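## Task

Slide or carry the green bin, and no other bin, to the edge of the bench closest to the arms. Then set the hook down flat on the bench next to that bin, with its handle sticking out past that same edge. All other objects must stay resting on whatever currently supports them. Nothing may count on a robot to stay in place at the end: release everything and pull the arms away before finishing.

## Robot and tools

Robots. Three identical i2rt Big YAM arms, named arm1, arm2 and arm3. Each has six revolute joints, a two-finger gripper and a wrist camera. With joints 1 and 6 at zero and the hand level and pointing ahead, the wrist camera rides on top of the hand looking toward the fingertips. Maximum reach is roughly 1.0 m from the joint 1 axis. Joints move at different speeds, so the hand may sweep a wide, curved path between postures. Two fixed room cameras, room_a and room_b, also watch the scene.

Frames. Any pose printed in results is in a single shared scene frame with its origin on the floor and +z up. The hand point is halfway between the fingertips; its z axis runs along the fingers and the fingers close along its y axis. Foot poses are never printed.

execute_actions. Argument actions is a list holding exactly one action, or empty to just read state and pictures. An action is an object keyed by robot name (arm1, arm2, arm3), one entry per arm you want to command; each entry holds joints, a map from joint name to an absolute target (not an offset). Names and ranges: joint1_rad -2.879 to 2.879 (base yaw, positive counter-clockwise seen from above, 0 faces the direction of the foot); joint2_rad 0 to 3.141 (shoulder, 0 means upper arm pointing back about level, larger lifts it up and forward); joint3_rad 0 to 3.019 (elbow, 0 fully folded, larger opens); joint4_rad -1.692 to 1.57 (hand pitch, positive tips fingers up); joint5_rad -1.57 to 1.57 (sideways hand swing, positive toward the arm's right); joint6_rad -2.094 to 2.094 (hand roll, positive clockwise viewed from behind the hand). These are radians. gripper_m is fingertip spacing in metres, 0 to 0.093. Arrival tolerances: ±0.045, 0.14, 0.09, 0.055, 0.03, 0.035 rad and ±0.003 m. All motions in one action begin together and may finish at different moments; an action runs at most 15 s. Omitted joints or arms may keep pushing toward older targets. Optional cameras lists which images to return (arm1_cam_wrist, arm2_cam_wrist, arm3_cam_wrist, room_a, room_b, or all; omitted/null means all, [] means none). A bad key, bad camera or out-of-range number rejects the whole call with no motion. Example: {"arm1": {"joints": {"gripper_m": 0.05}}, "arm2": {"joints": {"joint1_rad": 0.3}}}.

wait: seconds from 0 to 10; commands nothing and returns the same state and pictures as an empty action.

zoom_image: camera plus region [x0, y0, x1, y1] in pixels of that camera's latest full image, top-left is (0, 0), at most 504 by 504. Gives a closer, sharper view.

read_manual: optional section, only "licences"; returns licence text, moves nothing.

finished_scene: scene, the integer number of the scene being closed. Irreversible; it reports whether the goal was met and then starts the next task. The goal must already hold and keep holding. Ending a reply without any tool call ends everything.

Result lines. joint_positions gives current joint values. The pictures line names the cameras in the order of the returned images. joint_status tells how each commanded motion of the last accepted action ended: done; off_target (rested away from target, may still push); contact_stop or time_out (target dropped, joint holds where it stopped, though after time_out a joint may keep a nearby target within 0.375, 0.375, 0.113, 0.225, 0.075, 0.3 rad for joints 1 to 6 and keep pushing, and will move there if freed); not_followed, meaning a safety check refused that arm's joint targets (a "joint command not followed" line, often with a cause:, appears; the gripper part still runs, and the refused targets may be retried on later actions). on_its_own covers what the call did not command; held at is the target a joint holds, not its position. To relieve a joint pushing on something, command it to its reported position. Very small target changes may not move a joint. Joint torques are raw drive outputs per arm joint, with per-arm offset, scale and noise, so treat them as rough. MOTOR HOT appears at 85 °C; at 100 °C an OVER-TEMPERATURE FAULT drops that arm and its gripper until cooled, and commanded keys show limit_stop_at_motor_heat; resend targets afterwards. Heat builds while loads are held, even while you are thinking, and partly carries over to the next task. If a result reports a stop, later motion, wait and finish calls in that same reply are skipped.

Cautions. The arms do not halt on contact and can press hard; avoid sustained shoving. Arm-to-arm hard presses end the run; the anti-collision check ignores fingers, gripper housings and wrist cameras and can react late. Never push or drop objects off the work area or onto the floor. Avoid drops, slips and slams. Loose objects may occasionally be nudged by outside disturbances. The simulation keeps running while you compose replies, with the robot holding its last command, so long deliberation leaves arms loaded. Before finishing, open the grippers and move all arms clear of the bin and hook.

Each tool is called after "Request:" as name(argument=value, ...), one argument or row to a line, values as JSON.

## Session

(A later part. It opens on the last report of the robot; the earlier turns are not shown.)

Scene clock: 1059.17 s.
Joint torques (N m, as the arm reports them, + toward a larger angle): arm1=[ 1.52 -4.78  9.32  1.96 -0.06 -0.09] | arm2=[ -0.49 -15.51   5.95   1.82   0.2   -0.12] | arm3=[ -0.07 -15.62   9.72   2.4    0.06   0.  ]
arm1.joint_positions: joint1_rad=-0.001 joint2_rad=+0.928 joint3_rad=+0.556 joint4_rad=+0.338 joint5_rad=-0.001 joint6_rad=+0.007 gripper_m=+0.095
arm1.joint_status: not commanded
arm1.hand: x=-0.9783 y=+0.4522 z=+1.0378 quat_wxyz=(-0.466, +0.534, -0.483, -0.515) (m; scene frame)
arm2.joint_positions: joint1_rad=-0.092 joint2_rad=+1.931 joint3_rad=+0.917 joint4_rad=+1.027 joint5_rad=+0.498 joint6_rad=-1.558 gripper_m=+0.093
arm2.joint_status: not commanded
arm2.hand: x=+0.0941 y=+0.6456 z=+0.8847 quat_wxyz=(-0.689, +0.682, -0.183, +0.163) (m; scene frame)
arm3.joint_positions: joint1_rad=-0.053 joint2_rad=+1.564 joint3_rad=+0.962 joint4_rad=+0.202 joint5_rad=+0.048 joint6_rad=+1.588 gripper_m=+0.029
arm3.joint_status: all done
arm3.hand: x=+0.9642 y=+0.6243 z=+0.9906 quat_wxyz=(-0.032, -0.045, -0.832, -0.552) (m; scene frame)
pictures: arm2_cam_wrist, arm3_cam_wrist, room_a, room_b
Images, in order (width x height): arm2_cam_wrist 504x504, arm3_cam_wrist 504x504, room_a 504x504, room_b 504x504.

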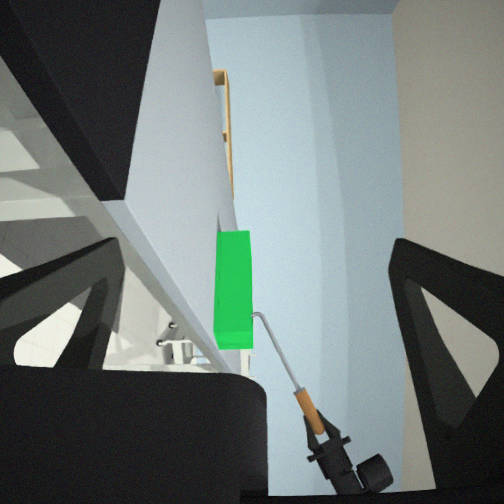

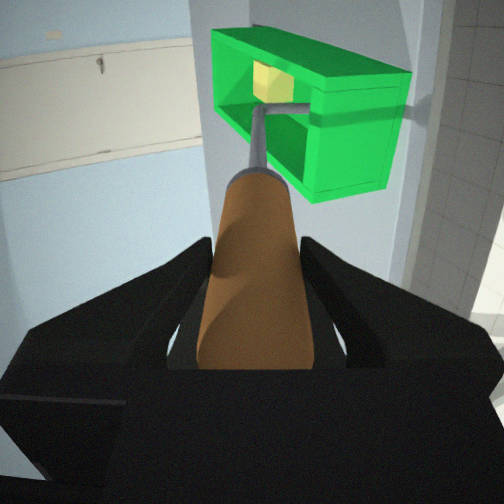

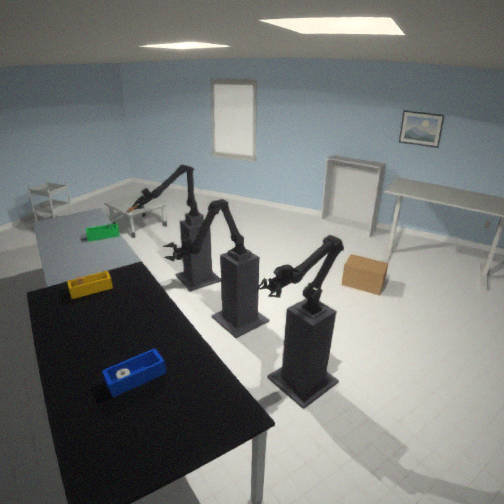

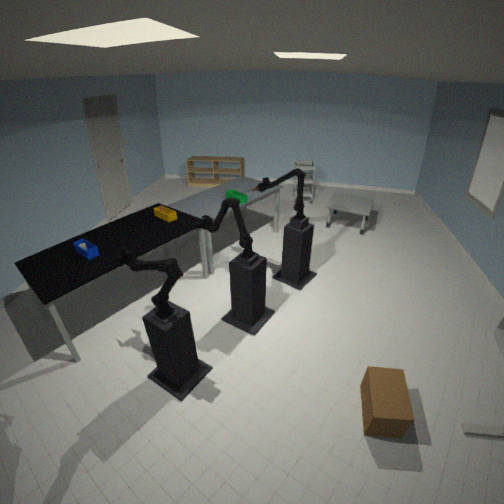

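Request:
zoom_image(
  camera="arm3_cam_wrist",
  region=[200, 10, 460, 250],
)

Region (200, 10, 460, 250) of arm3_cam_wrist's 504x504 image, scaled by 1.938, with more detail than that image has; it fills the top 465 rows of this view, and the rest is white.

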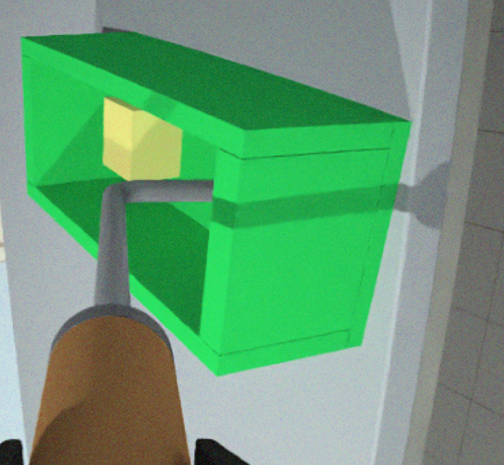

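Request:
execute_actions(
  actions=[
    {"arm3": {"joints": {"joint1_rad": 0.204, "joint3_rad": 1.41, "joint4_rad": 1.29}}},
  ],
  cameras=["arm3_cam_wrist", "arm2_cam_wrist", "room_a"],
)

Scene clock: 1144.27 s.
Joint torques (N m, as the arm reports them, + toward a larger angle): arm1=[ 1.72 -4.54  9.39  2.04 -0.08 -0.08] | arm2=[ -0.55 -15.54   5.94   1.84   0.2   -0.12] | arm3=[ -0.46 -13.48  11.99   1.36  -0.09   0.04]
arm1.joint_positions: joint1_rad=-0.001 joint2_rad=+0.928 joint3_rad=+0.556 joint4_rad=+0.338 joint5_rad=-0.001 joint6_rad=+0.007 gripper_m=+0.095
arm1.joint_status: not commanded
arm1.hand: x=-0.9783 y=+0.4522 z=+1.0378 quat_wxyz=(-0.466, +0.534, -0.483, -0.515) (m; scene frame)
arm2.joint_positions: joint1_rad=-0.092 joint2_rad=+1.931 joint3_rad=+0.917 joint4_rad=+1.027 joint5_rad=+0.498 joint6_rad=-1.558 gripper_m=+0.093
arm2.joint_status: not commanded
arm2.hand: x=+0.0941 y=+0.6456 z=+0.8847 quat_wxyz=(-0.689, +0.682, -0.183, +0.163) (m; scene frame)
arm3.joint_positions: joint1_rad=+0.201 joint2_rad=+1.532 joint3_rad=+1.349 joint4_rad=+1.258 joint5_rad=+0.048 joint6_rad=+1.587 gripper_m=+0.029
arm3.joint_status: all done
arm3.hand: x=+0.8162 y=+0.5555 z=+1.4515 quat_wxyz=(+0.097, -0.001, -0.245, -0.965) (m; scene frame)
pictures: arm2_cam_wrist, arm3_cam_wrist, room_a
Images, in order (width x height): arm2_cam_wrist 504x504, arm3_cam_wrist 504x504, room_a 504x504.

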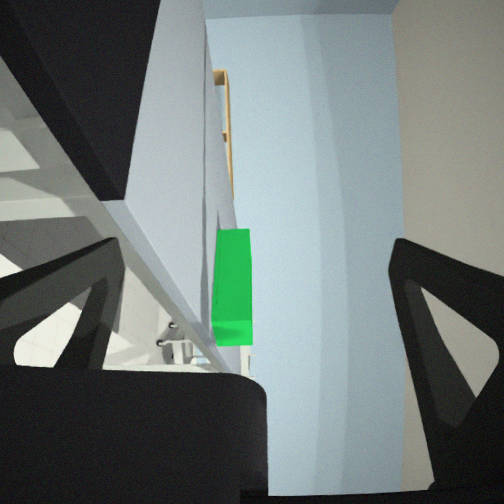

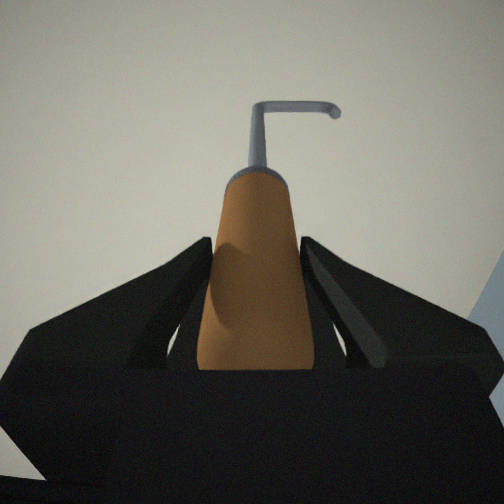

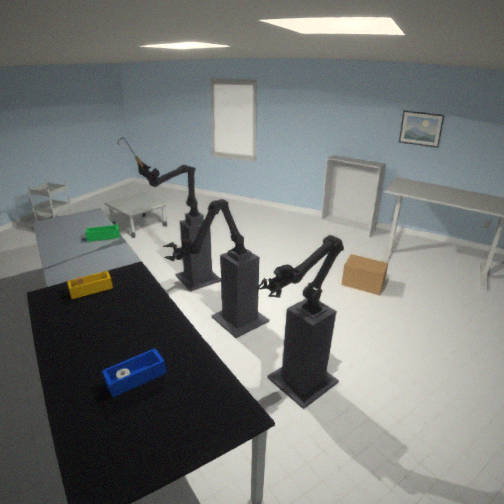

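Request:
execute_actions(
  actions=[],
)

Scene clock: 1169.73 s.
Joint torques (N m, as the arm reports them, + toward a larger angle): arm1=[ 1.59 -4.58  9.33  2.   -0.06 -0.1 ] | arm2=[ -0.49 -15.56   5.94   1.84   0.2   -0.12] | arm3=[ -0.66 -13.1   12.12   1.39  -0.09   0.04]
arm1.joint_positions: joint1_rad=-0.001 joint2_rad=+0.928 joint3_rad=+0.556 joint4_rad=+0.338 joint5_rad=-0.001 joint6_rad=+0.007 gripper_m=+0.095
arm1.joint_status: not commanded
arm1.hand: x=-0.9783 y=+0.4522 z=+1.0378 quat_wxyz=(-0.466, +0.534, -0.483, -0.515) (m; scene frame)
arm2.joint_positions: joint1_rad=-0.092 joint2_rad=+1.931 joint3_rad=+0.917 joint4_rad=+1.027 joint5_rad=+0.498 joint6_rad=-1.558 gripper_m=+0.093
arm2.joint_status: not commanded
arm2.hand: x=+0.0941 y=+0.6456 z=+0.8847 quat_wxyz=(-0.689, +0.682, -0.183, +0.163) (m; scene frame)
arm3.joint_positions: joint1_rad=+0.201 joint2_rad=+1.532 joint3_rad=+1.349 joint4_rad=+1.258 joint5_rad=+0.048 joint6_rad=+1.587 gripper_m=+0.029
arm3.joint_status: all done
arm3.hand: x=+0.8162 y=+0.5555 z=+1.4515 quat_wxyz=(+0.097, -0.001, -0.245, -0.965) (m; scene frame)
pictures: arm1_cam_wrist, arm2_cam_wrist, arm3_cam_wrist, room_a, room_b
Images, in order (width x height): arm1_cam_wrist 504x504, arm2_cam_wrist 504x504, arm3_cam_wrist 504x504, room_a 504x504, room_b 504x504.

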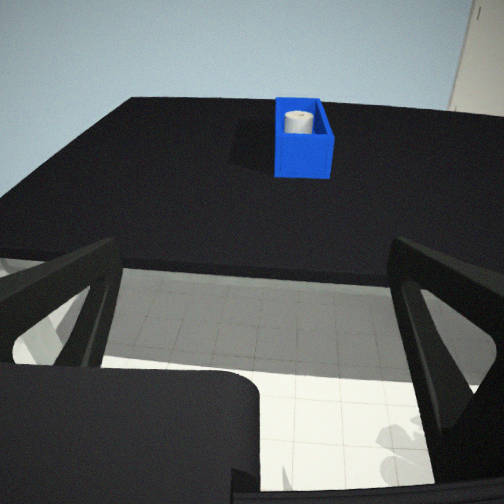

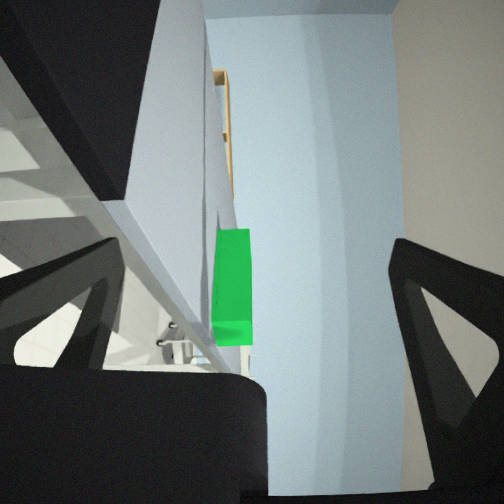

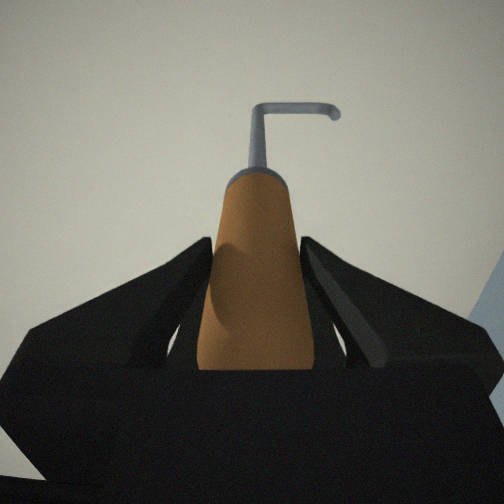

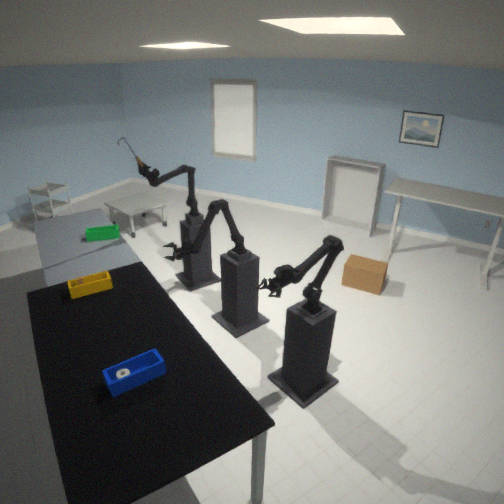

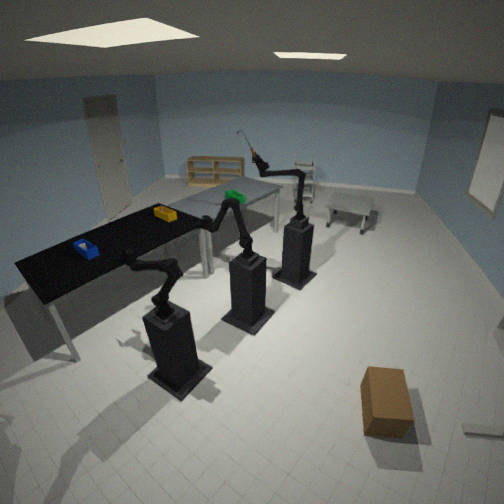

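Request:
zoom_image(
  camera="arm2_cam_wrist",
  region=[150, 200, 310, 380],
)

Request:
zoom_image(
  camera="room_a",
  region=[20, 180, 200, 300],
)

Request:
zoom_image(
  camera="room_b",
  region=[160, 150, 320, 260],
)

Region (150, 200, 310, 380) of arm2_cam_wrist's 504x504 image, scaled by 2.800, with more detail than that image has.

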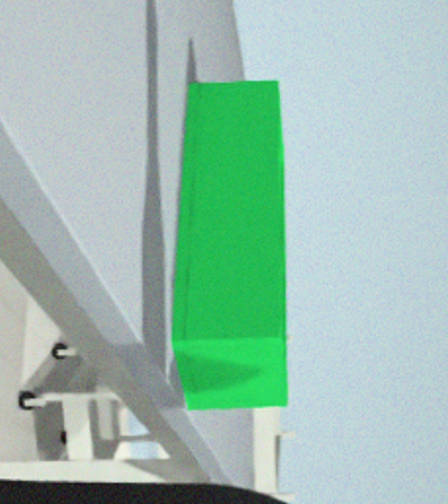

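Region (20, 180, 200, 300) of room_a's 504x504 image, scaled by 2.800, with more detail than that image has.

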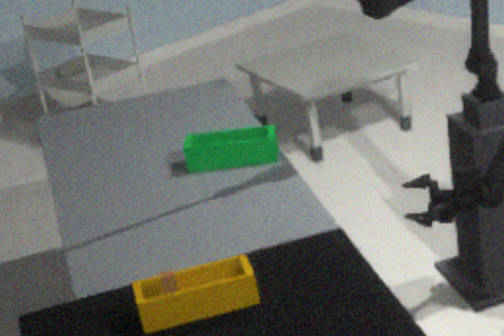

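Region (160, 150, 320, 260) of room_b's 504x504 image, scaled by 3.150, with more detail than that image has; it fills the top 346 rows of this view, and the rest is white.

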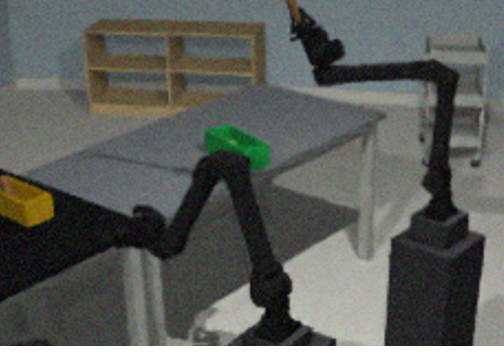

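Request:
zoom_image(
  camera="arm2_cam_wrist",
  region=[180, 290, 270, 370],
)

Request:
zoom_image(
  camera="room_a",
  region=[70, 205, 140, 260],
)

Request:
zoom_image(
  camera="room_b",
  region=[205, 175, 275, 225],
)

Region (180, 290, 270, 370) of arm2_cam_wrist's 504x504 image, scaled by 5.600, with more detail than that image has.

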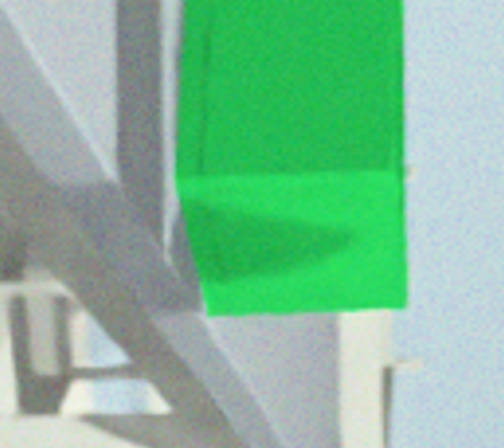

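Region (70, 205, 140, 260) of room_a's 504x504 image, scaled by 7.200, with more detail than that image has; it fills the top 396 rows of this view, and the rest is white.

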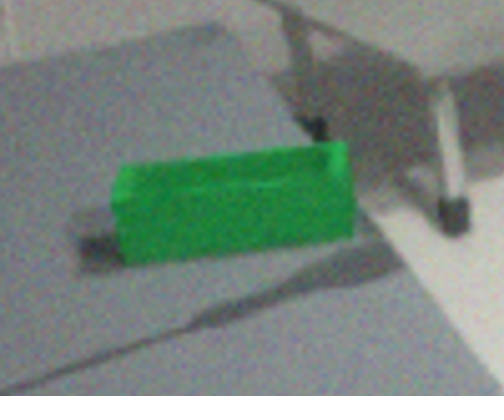

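Region (205, 175, 275, 225) of room_b's 504x504 image, scaled by 7.200, with more detail than that image has; it fills the top 360 rows of this view, and the rest is white.

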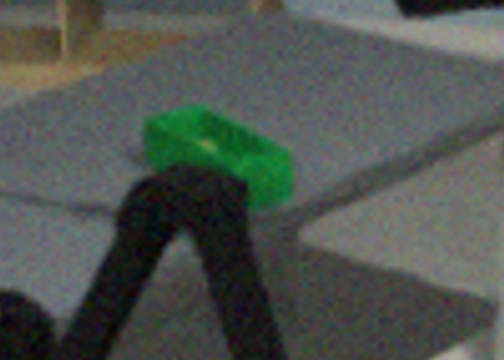

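Request:
execute_actions(
  actions=[
    {"arm3": {"joints": {"joint1_rad": 0.245, "joint2_rad": 2.355, "joint3_rad": 1.40, "joint5_rad": 0.255}}},
  ],
  cameras=["arm2_cam_wrist", "arm3_cam_wrist", "room_b"],
)

Scene clock: 1291.37 s.
Joint torques (N m, as the arm reports them, + toward a larger angle): arm1=[ 1.7  -4.41  9.31  2.06 -0.06 -0.07] | arm2=[ -0.51 -15.62   5.95   1.83   0.2   -0.12] | arm3=[ -0.98 -22.55   8.47   2.62  -0.1   -0.04]
arm1.joint_positions: joint1_rad=-0.001 joint2_rad=+0.928 joint3_rad=+0.556 joint4_rad=+0.338 joint5_rad=-0.001 joint6_rad=+0.007 gripper_m=+0.095
arm1.joint_status: not commanded
arm1.hand: x=-0.9783 y=+0.4522 z=+1.0378 quat_wxyz=(-0.466, +0.534, -0.483, -0.515) (m; scene frame)
arm2.joint_positions: joint1_rad=-0.092 joint2_rad=+1.931 joint3_rad=+0.917 joint4_rad=+1.027 joint5_rad=+0.498 joint6_rad=-1.558 gripper_m=+0.093
arm2.joint_status: not commanded
arm2.hand: x=+0.0941 y=+0.6456 z=+0.8847 quat_wxyz=(-0.689, +0.682, -0.183, +0.163) (m; scene frame)
arm3.joint_positions: joint1_rad=+0.243 joint2_rad=+2.407 joint3_rad=+1.351 joint4_rad=+1.257 joint5_rad=+0.257 joint6_rad=+1.592 gripper_m=+0.029
arm3.joint_status: all done
arm3.hand: x=+0.7798 y=+0.7585 z=+0.8429 quat_wxyz=(+0.019, -0.030, -0.634, -0.773) (m; scene frame)
pictures: arm2_cam_wrist, arm3_cam_wrist, room_b
Images, in order (width x height): arm2_cam_wrist 504x504, arm3_cam_wrist 504x504, room_b 504x504.

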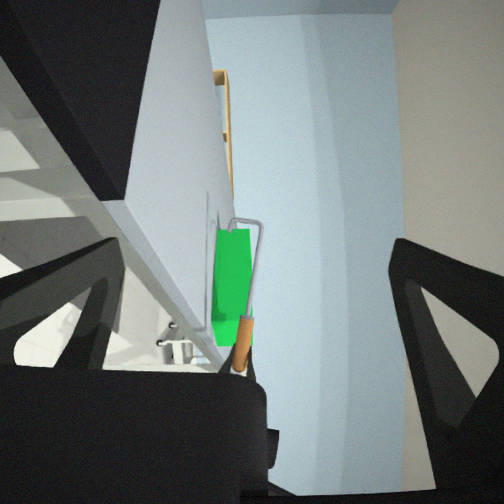

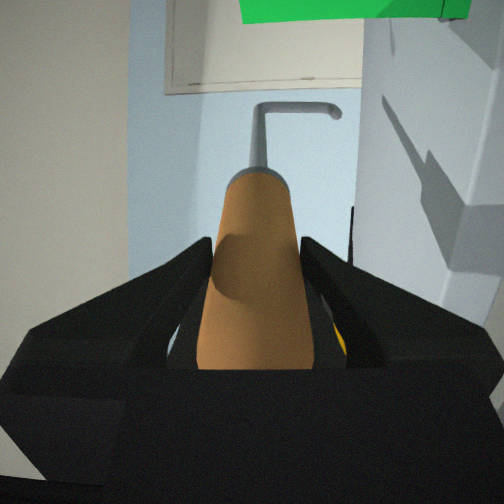

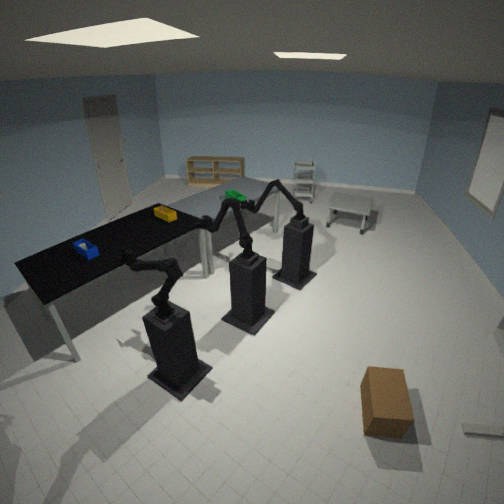

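Request:
execute_actions(
  actions=[
    {"arm3": {"joints": {"joint3_rad": 1.43, "joint4_rad": 1.178, "joint6_rad": -0.005}}},
  ],
  cameras=["arm2_cam_wrist", "arm3_cam_wrist", "room_b"],
)

Scene clock: 1369.80 s.
Joint torques (N m, as the arm reports them, + toward a larger angle): arm1=[ 1.49 -4.67  9.38  1.96 -0.07 -0.09] | arm2=[ -0.45 -15.54   5.94   1.82   0.2   -0.12] | arm3=[ -0.6  -23.17   9.85   2.24  -0.03  -0.1 ]
arm1.joint_positions: joint1_rad=-0.001 joint2_rad=+0.928 joint3_rad=+0.556 joint4_rad=+0.338 joint5_rad=-0.001 joint6_rad=+0.007 gripper_m=+0.095
arm1.joint_status: not commanded
arm1.hand: x=-0.9783 y=+0.4522 z=+1.0378 quat_wxyz=(-0.466, +0.534, -0.483, -0.515) (m; scene frame)
arm2.joint_positions: joint1_rad=-0.092 joint2_rad=+1.931 joint3_rad=+0.917 joint4_rad=+1.027 joint5_rad=+0.498 joint6_rad=-1.558 gripper_m=+0.093
arm2.joint_status: not commanded
arm2.hand: x=+0.0941 y=+0.6456 z=+0.8847 quat_wxyz=(-0.689, +0.682, -0.183, +0.163) (m; scene frame)
arm3.joint_positions: joint1_rad=+0.243 joint2_rad=+2.406 joint3_rad=+1.361 joint4_rad=+1.154 joint5_rad=+0.256 joint6_rad=+0.006 gripper_m=+0.029
arm3.joint_status: all done
arm3.hand: x=+0.7781 y=+0.7651 z=+0.8231 quat_wxyz=(-0.522, +0.460, -0.485, -0.530) (m; scene frame)
pictures: arm2_cam_wrist, arm3_cam_wrist, room_b
Images, in order (width x height): arm2_cam_wrist 504x504, arm3_cam_wrist 504x504, room_b 504x504.

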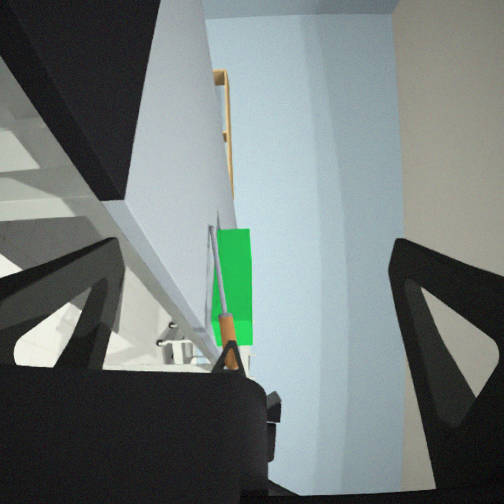

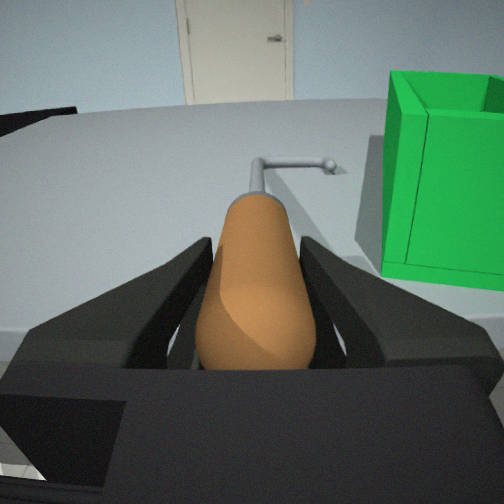

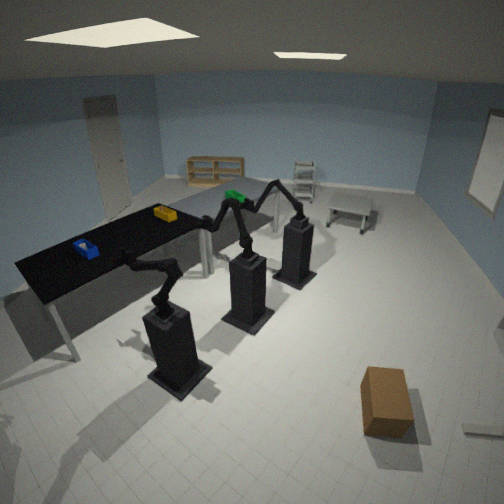

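Request:
execute_actions(
  actions=[
    {"arm3": {"joints": {"joint4_rad": 1.045}}},
  ],
  cameras=["arm2_cam_wrist", "arm3_cam_wrist"],
)

Scene clock: 1446.37 s.
Joint torques (N m, as the arm reports them, + toward a larger angle): arm1=[ 1.38 -4.62  9.31  1.97 -0.05 -0.09] | arm2=[ -0.47 -15.53   5.94   1.83   0.2   -0.12] | arm3=[ -0.52 -22.05   8.98   1.4   -0.03   0.  ]
arm1.joint_positions: joint1_rad=-0.001 joint2_rad=+0.928 joint3_rad=+0.556 joint4_rad=+0.338 joint5_rad=-0.001 joint6_rad=+0.007 gripper_m=+0.095
arm1.joint_status: not commanded
arm1.hand: x=-0.9783 y=+0.4522 z=+1.0378 quat_wxyz=(-0.466, +0.534, -0.483, -0.515) (m; scene frame)
arm2.joint_positions: joint1_rad=-0.092 joint2_rad=+1.931 joint3_rad=+0.917 joint4_rad=+1.027 joint5_rad=+0.498 joint6_rad=-1.558 gripper_m=+0.093
arm2.joint_status: not commanded
arm2.hand: x=+0.0941 y=+0.6456 z=+0.8847 quat_wxyz=(-0.689, +0.682, -0.183, +0.163) (m; scene frame)
arm3.joint_positions: joint1_rad=+0.243 joint2_rad=+2.388 joint3_rad=+1.378 joint4_rad=+1.045 joint5_rad=+0.256 joint6_rad=-0.006 gripper_m=+0.029
arm3.joint_status: all done
arm3.hand: x=+0.7759 y=+0.7741 z=+0.8190 quat_wxyz=(-0.513, +0.486, -0.496, -0.505) (m; scene frame)
pictures: arm2_cam_wrist, arm3_cam_wrist
Images, in order (width x height): arm2_cam_wrist 504x504, arm3_cam_wrist 504x504.

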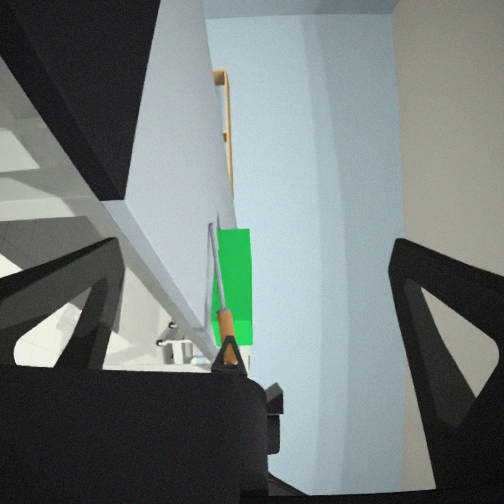

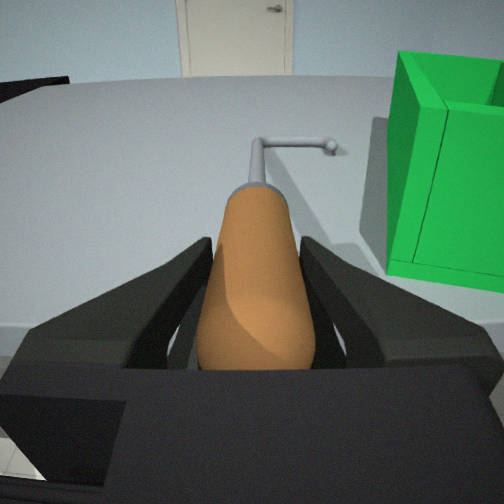

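Request:
execute_actions(
  actions=[
    {"arm3": {"joints": {"joint2_rad": 2.365, "joint3_rad": 1.415, "joint4_rad": 0.93}}},
  ],
  cameras=["arm2_cam_wrist", "arm3_cam_wrist"],
)

Scene clock: 1471.67 s.
Joint torques (N m, as the arm reports them, + toward a larger angle): arm1=[ 1.35 -4.59  9.35  2.01 -0.06 -0.09] | arm2=[ -0.5  -15.57   5.96   1.82   0.2   -0.13] | arm3=[ -0.69 -21.27   8.07   0.68   0.    -0.01]
arm1.joint_positions: joint1_rad=-0.001 joint2_rad=+0.928 joint3_rad=+0.556 joint4_rad=+0.338 joint5_rad=-0.001 joint6_rad=+0.007 gripper_m=+0.095
arm1.joint_status: not commanded
arm1.hand: x=-0.9783 y=+0.4522 z=+1.0378 quat_wxyz=(-0.466, +0.534, -0.483, -0.515) (m; scene frame)
arm2.joint_positions: joint1_rad=-0.092 joint2_rad=+1.931 joint3_rad=+0.917 joint4_rad=+1.027 joint5_rad=+0.498 joint6_rad=-1.558 gripper_m=+0.093
arm2.joint_status: not commanded
arm2.hand: x=+0.0941 y=+0.6456 z=+0.8847 quat_wxyz=(-0.689, +0.682, -0.183, +0.163) (m; scene frame)
arm3.joint_positions: joint1_rad=+0.243 joint2_rad=+2.386 joint3_rad=+1.378 joint4_rad=+0.949 joint5_rad=+0.256 joint6_rad=-0.006 gripper_m=+0.029
arm3.joint_status: all done
arm3.hand: x=+0.7759 y=+0.7740 z=+0.7971 quat_wxyz=(-0.496, +0.514, -0.513, -0.476) (m; scene frame)
pictures: arm2_cam_wrist, arm3_cam_wrist
Images, in order (width x height): arm2_cam_wrist 504x504, arm3_cam_wrist 504x504.

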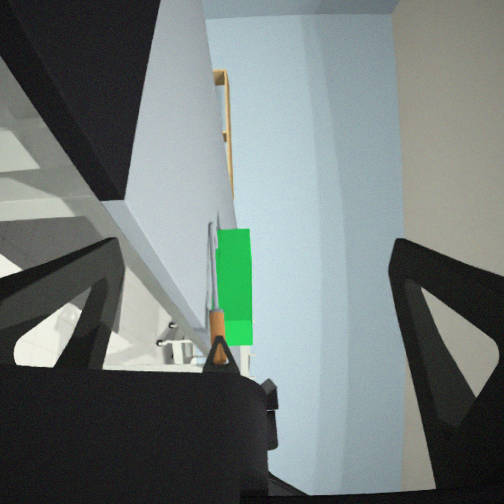

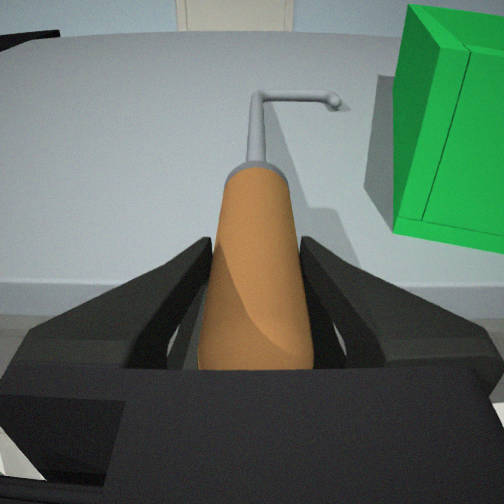

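Request:
zoom_image(
  camera="arm2_cam_wrist",
  region=[180, 210, 270, 375],
)

Region (180, 210, 270, 375) of arm2_cam_wrist's 504x504 image, scaled by 3.055, with more detail than that image has; it fills the left 275 columns of this view, and the rest is white.

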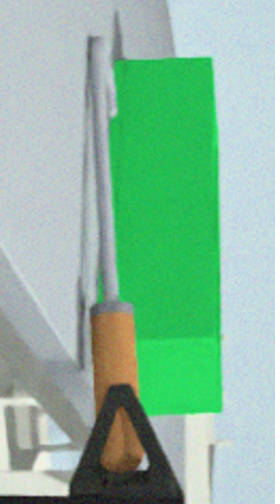

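Request:
execute_actions(
  actions=[
    {"arm3": {"joints": {"gripper_m": 0.093, "joint2_rad": 1.8}}},
  ],
)

Scene clock: 1480.87 s.
Joint torques (N m, as the arm reports them, + toward a larger angle): arm1=[ 1.54 -4.65  9.33  1.93 -0.06 -0.08] | arm2=[ -0.46 -15.57   5.95   1.82   0.2   -0.12] | arm3=[ -0.7  -16.07   9.07   0.87  -0.09  -0.01]
arm1.joint_positions: joint1_rad=-0.001 joint2_rad=+0.928 joint3_rad=+0.556 joint4_rad=+0.338 joint5_rad=-0.001 joint6_rad=+0.007 gripper_m=+0.095
arm1.joint_status: not commanded
arm1.hand: x=-0.9783 y=+0.4522 z=+1.0378 quat_wxyz=(-0.466, +0.534, -0.483, -0.515) (m; scene frame)
arm2.joint_positions: joint1_rad=-0.092 joint2_rad=+1.931 joint3_rad=+0.917 joint4_rad=+1.027 joint5_rad=+0.498 joint6_rad=-1.558 gripper_m=+0.093
arm2.joint_status: not commanded
arm2.hand: x=+0.0941 y=+0.6456 z=+0.8847 quat_wxyz=(-0.689, +0.682, -0.183, +0.163) (m; scene frame)
arm3.joint_positions: joint1_rad=+0.243 joint2_rad=+1.804 joint3_rad=+1.402 joint4_rad=+0.932 joint5_rad=+0.256 joint6_rad=-0.006 gripper_m=+0.093
arm3.joint_status: all done
arm3.hand: x=+0.7881 y=+0.7211 z=+1.2490 quat_wxyz=(-0.584, +0.320, -0.390, -0.636) (m; scene frame)
pictures: arm1_cam_wrist, arm2_cam_wrist, arm3_cam_wrist, room_a, room_b
Images, in order (width x height): arm1_cam_wrist 504x504, arm2_cam_wrist 504x504, arm3_cam_wrist 504x504, room_a 504x504, room_b 504x504.

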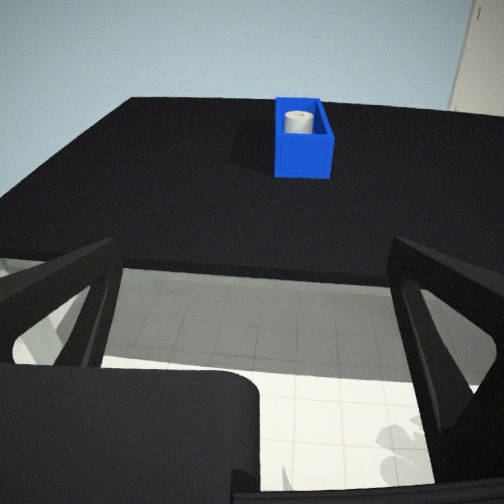

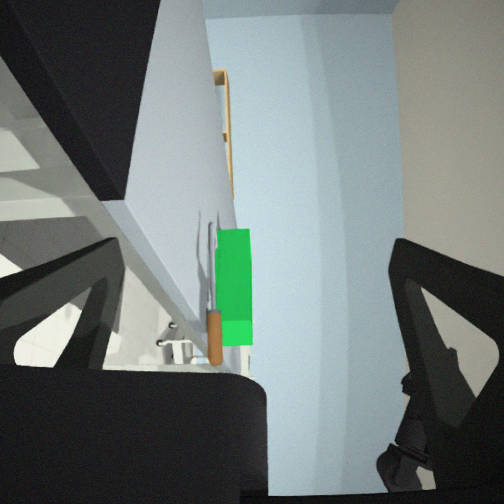

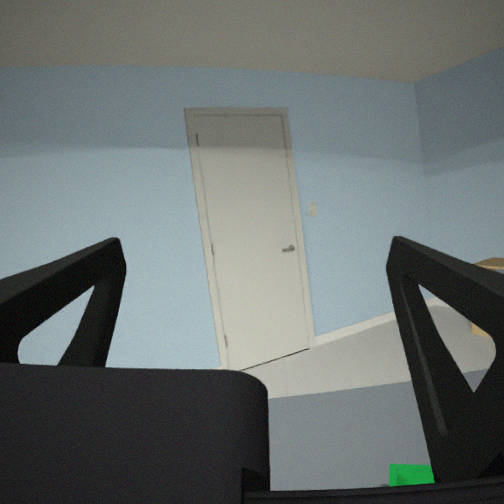

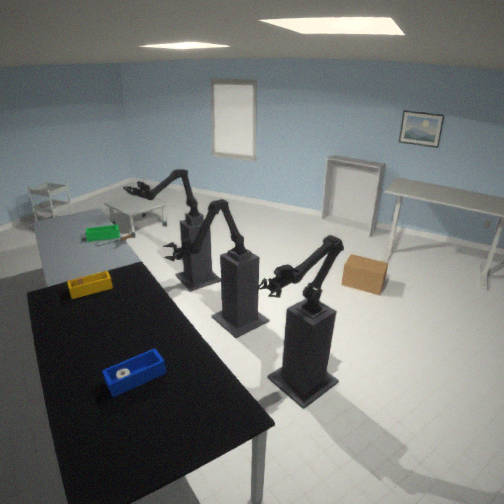

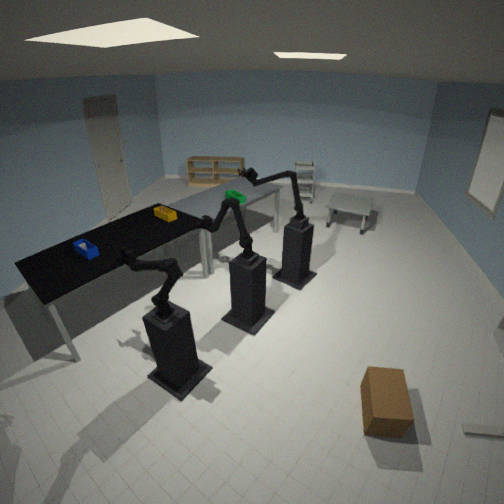

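Request:
zoom_image(
  camera="arm2_cam_wrist",
  region=[170, 210, 270, 375],
)

Request:
zoom_image(
  camera="room_a",
  region=[60, 200, 160, 270],
)

Region (170, 210, 270, 375) of arm2_cam_wrist's 504x504 image, scaled by 3.055, with more detail than that image has; it fills the left 305 columns of this view, and the rest is white.

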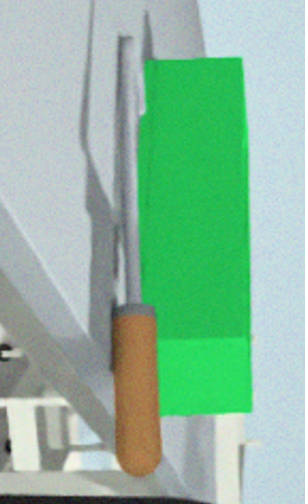

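Region (60, 200, 160, 270) of room_a's 504x504 image, scaled by 5.040, with more detail than that image has; it fills the top 353 rows of this view, and the rest is white.

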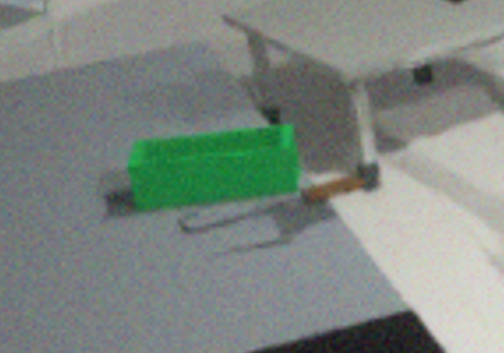

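Request:
finished_scene(
  scene=2,
)

The scene is finished: the task was done.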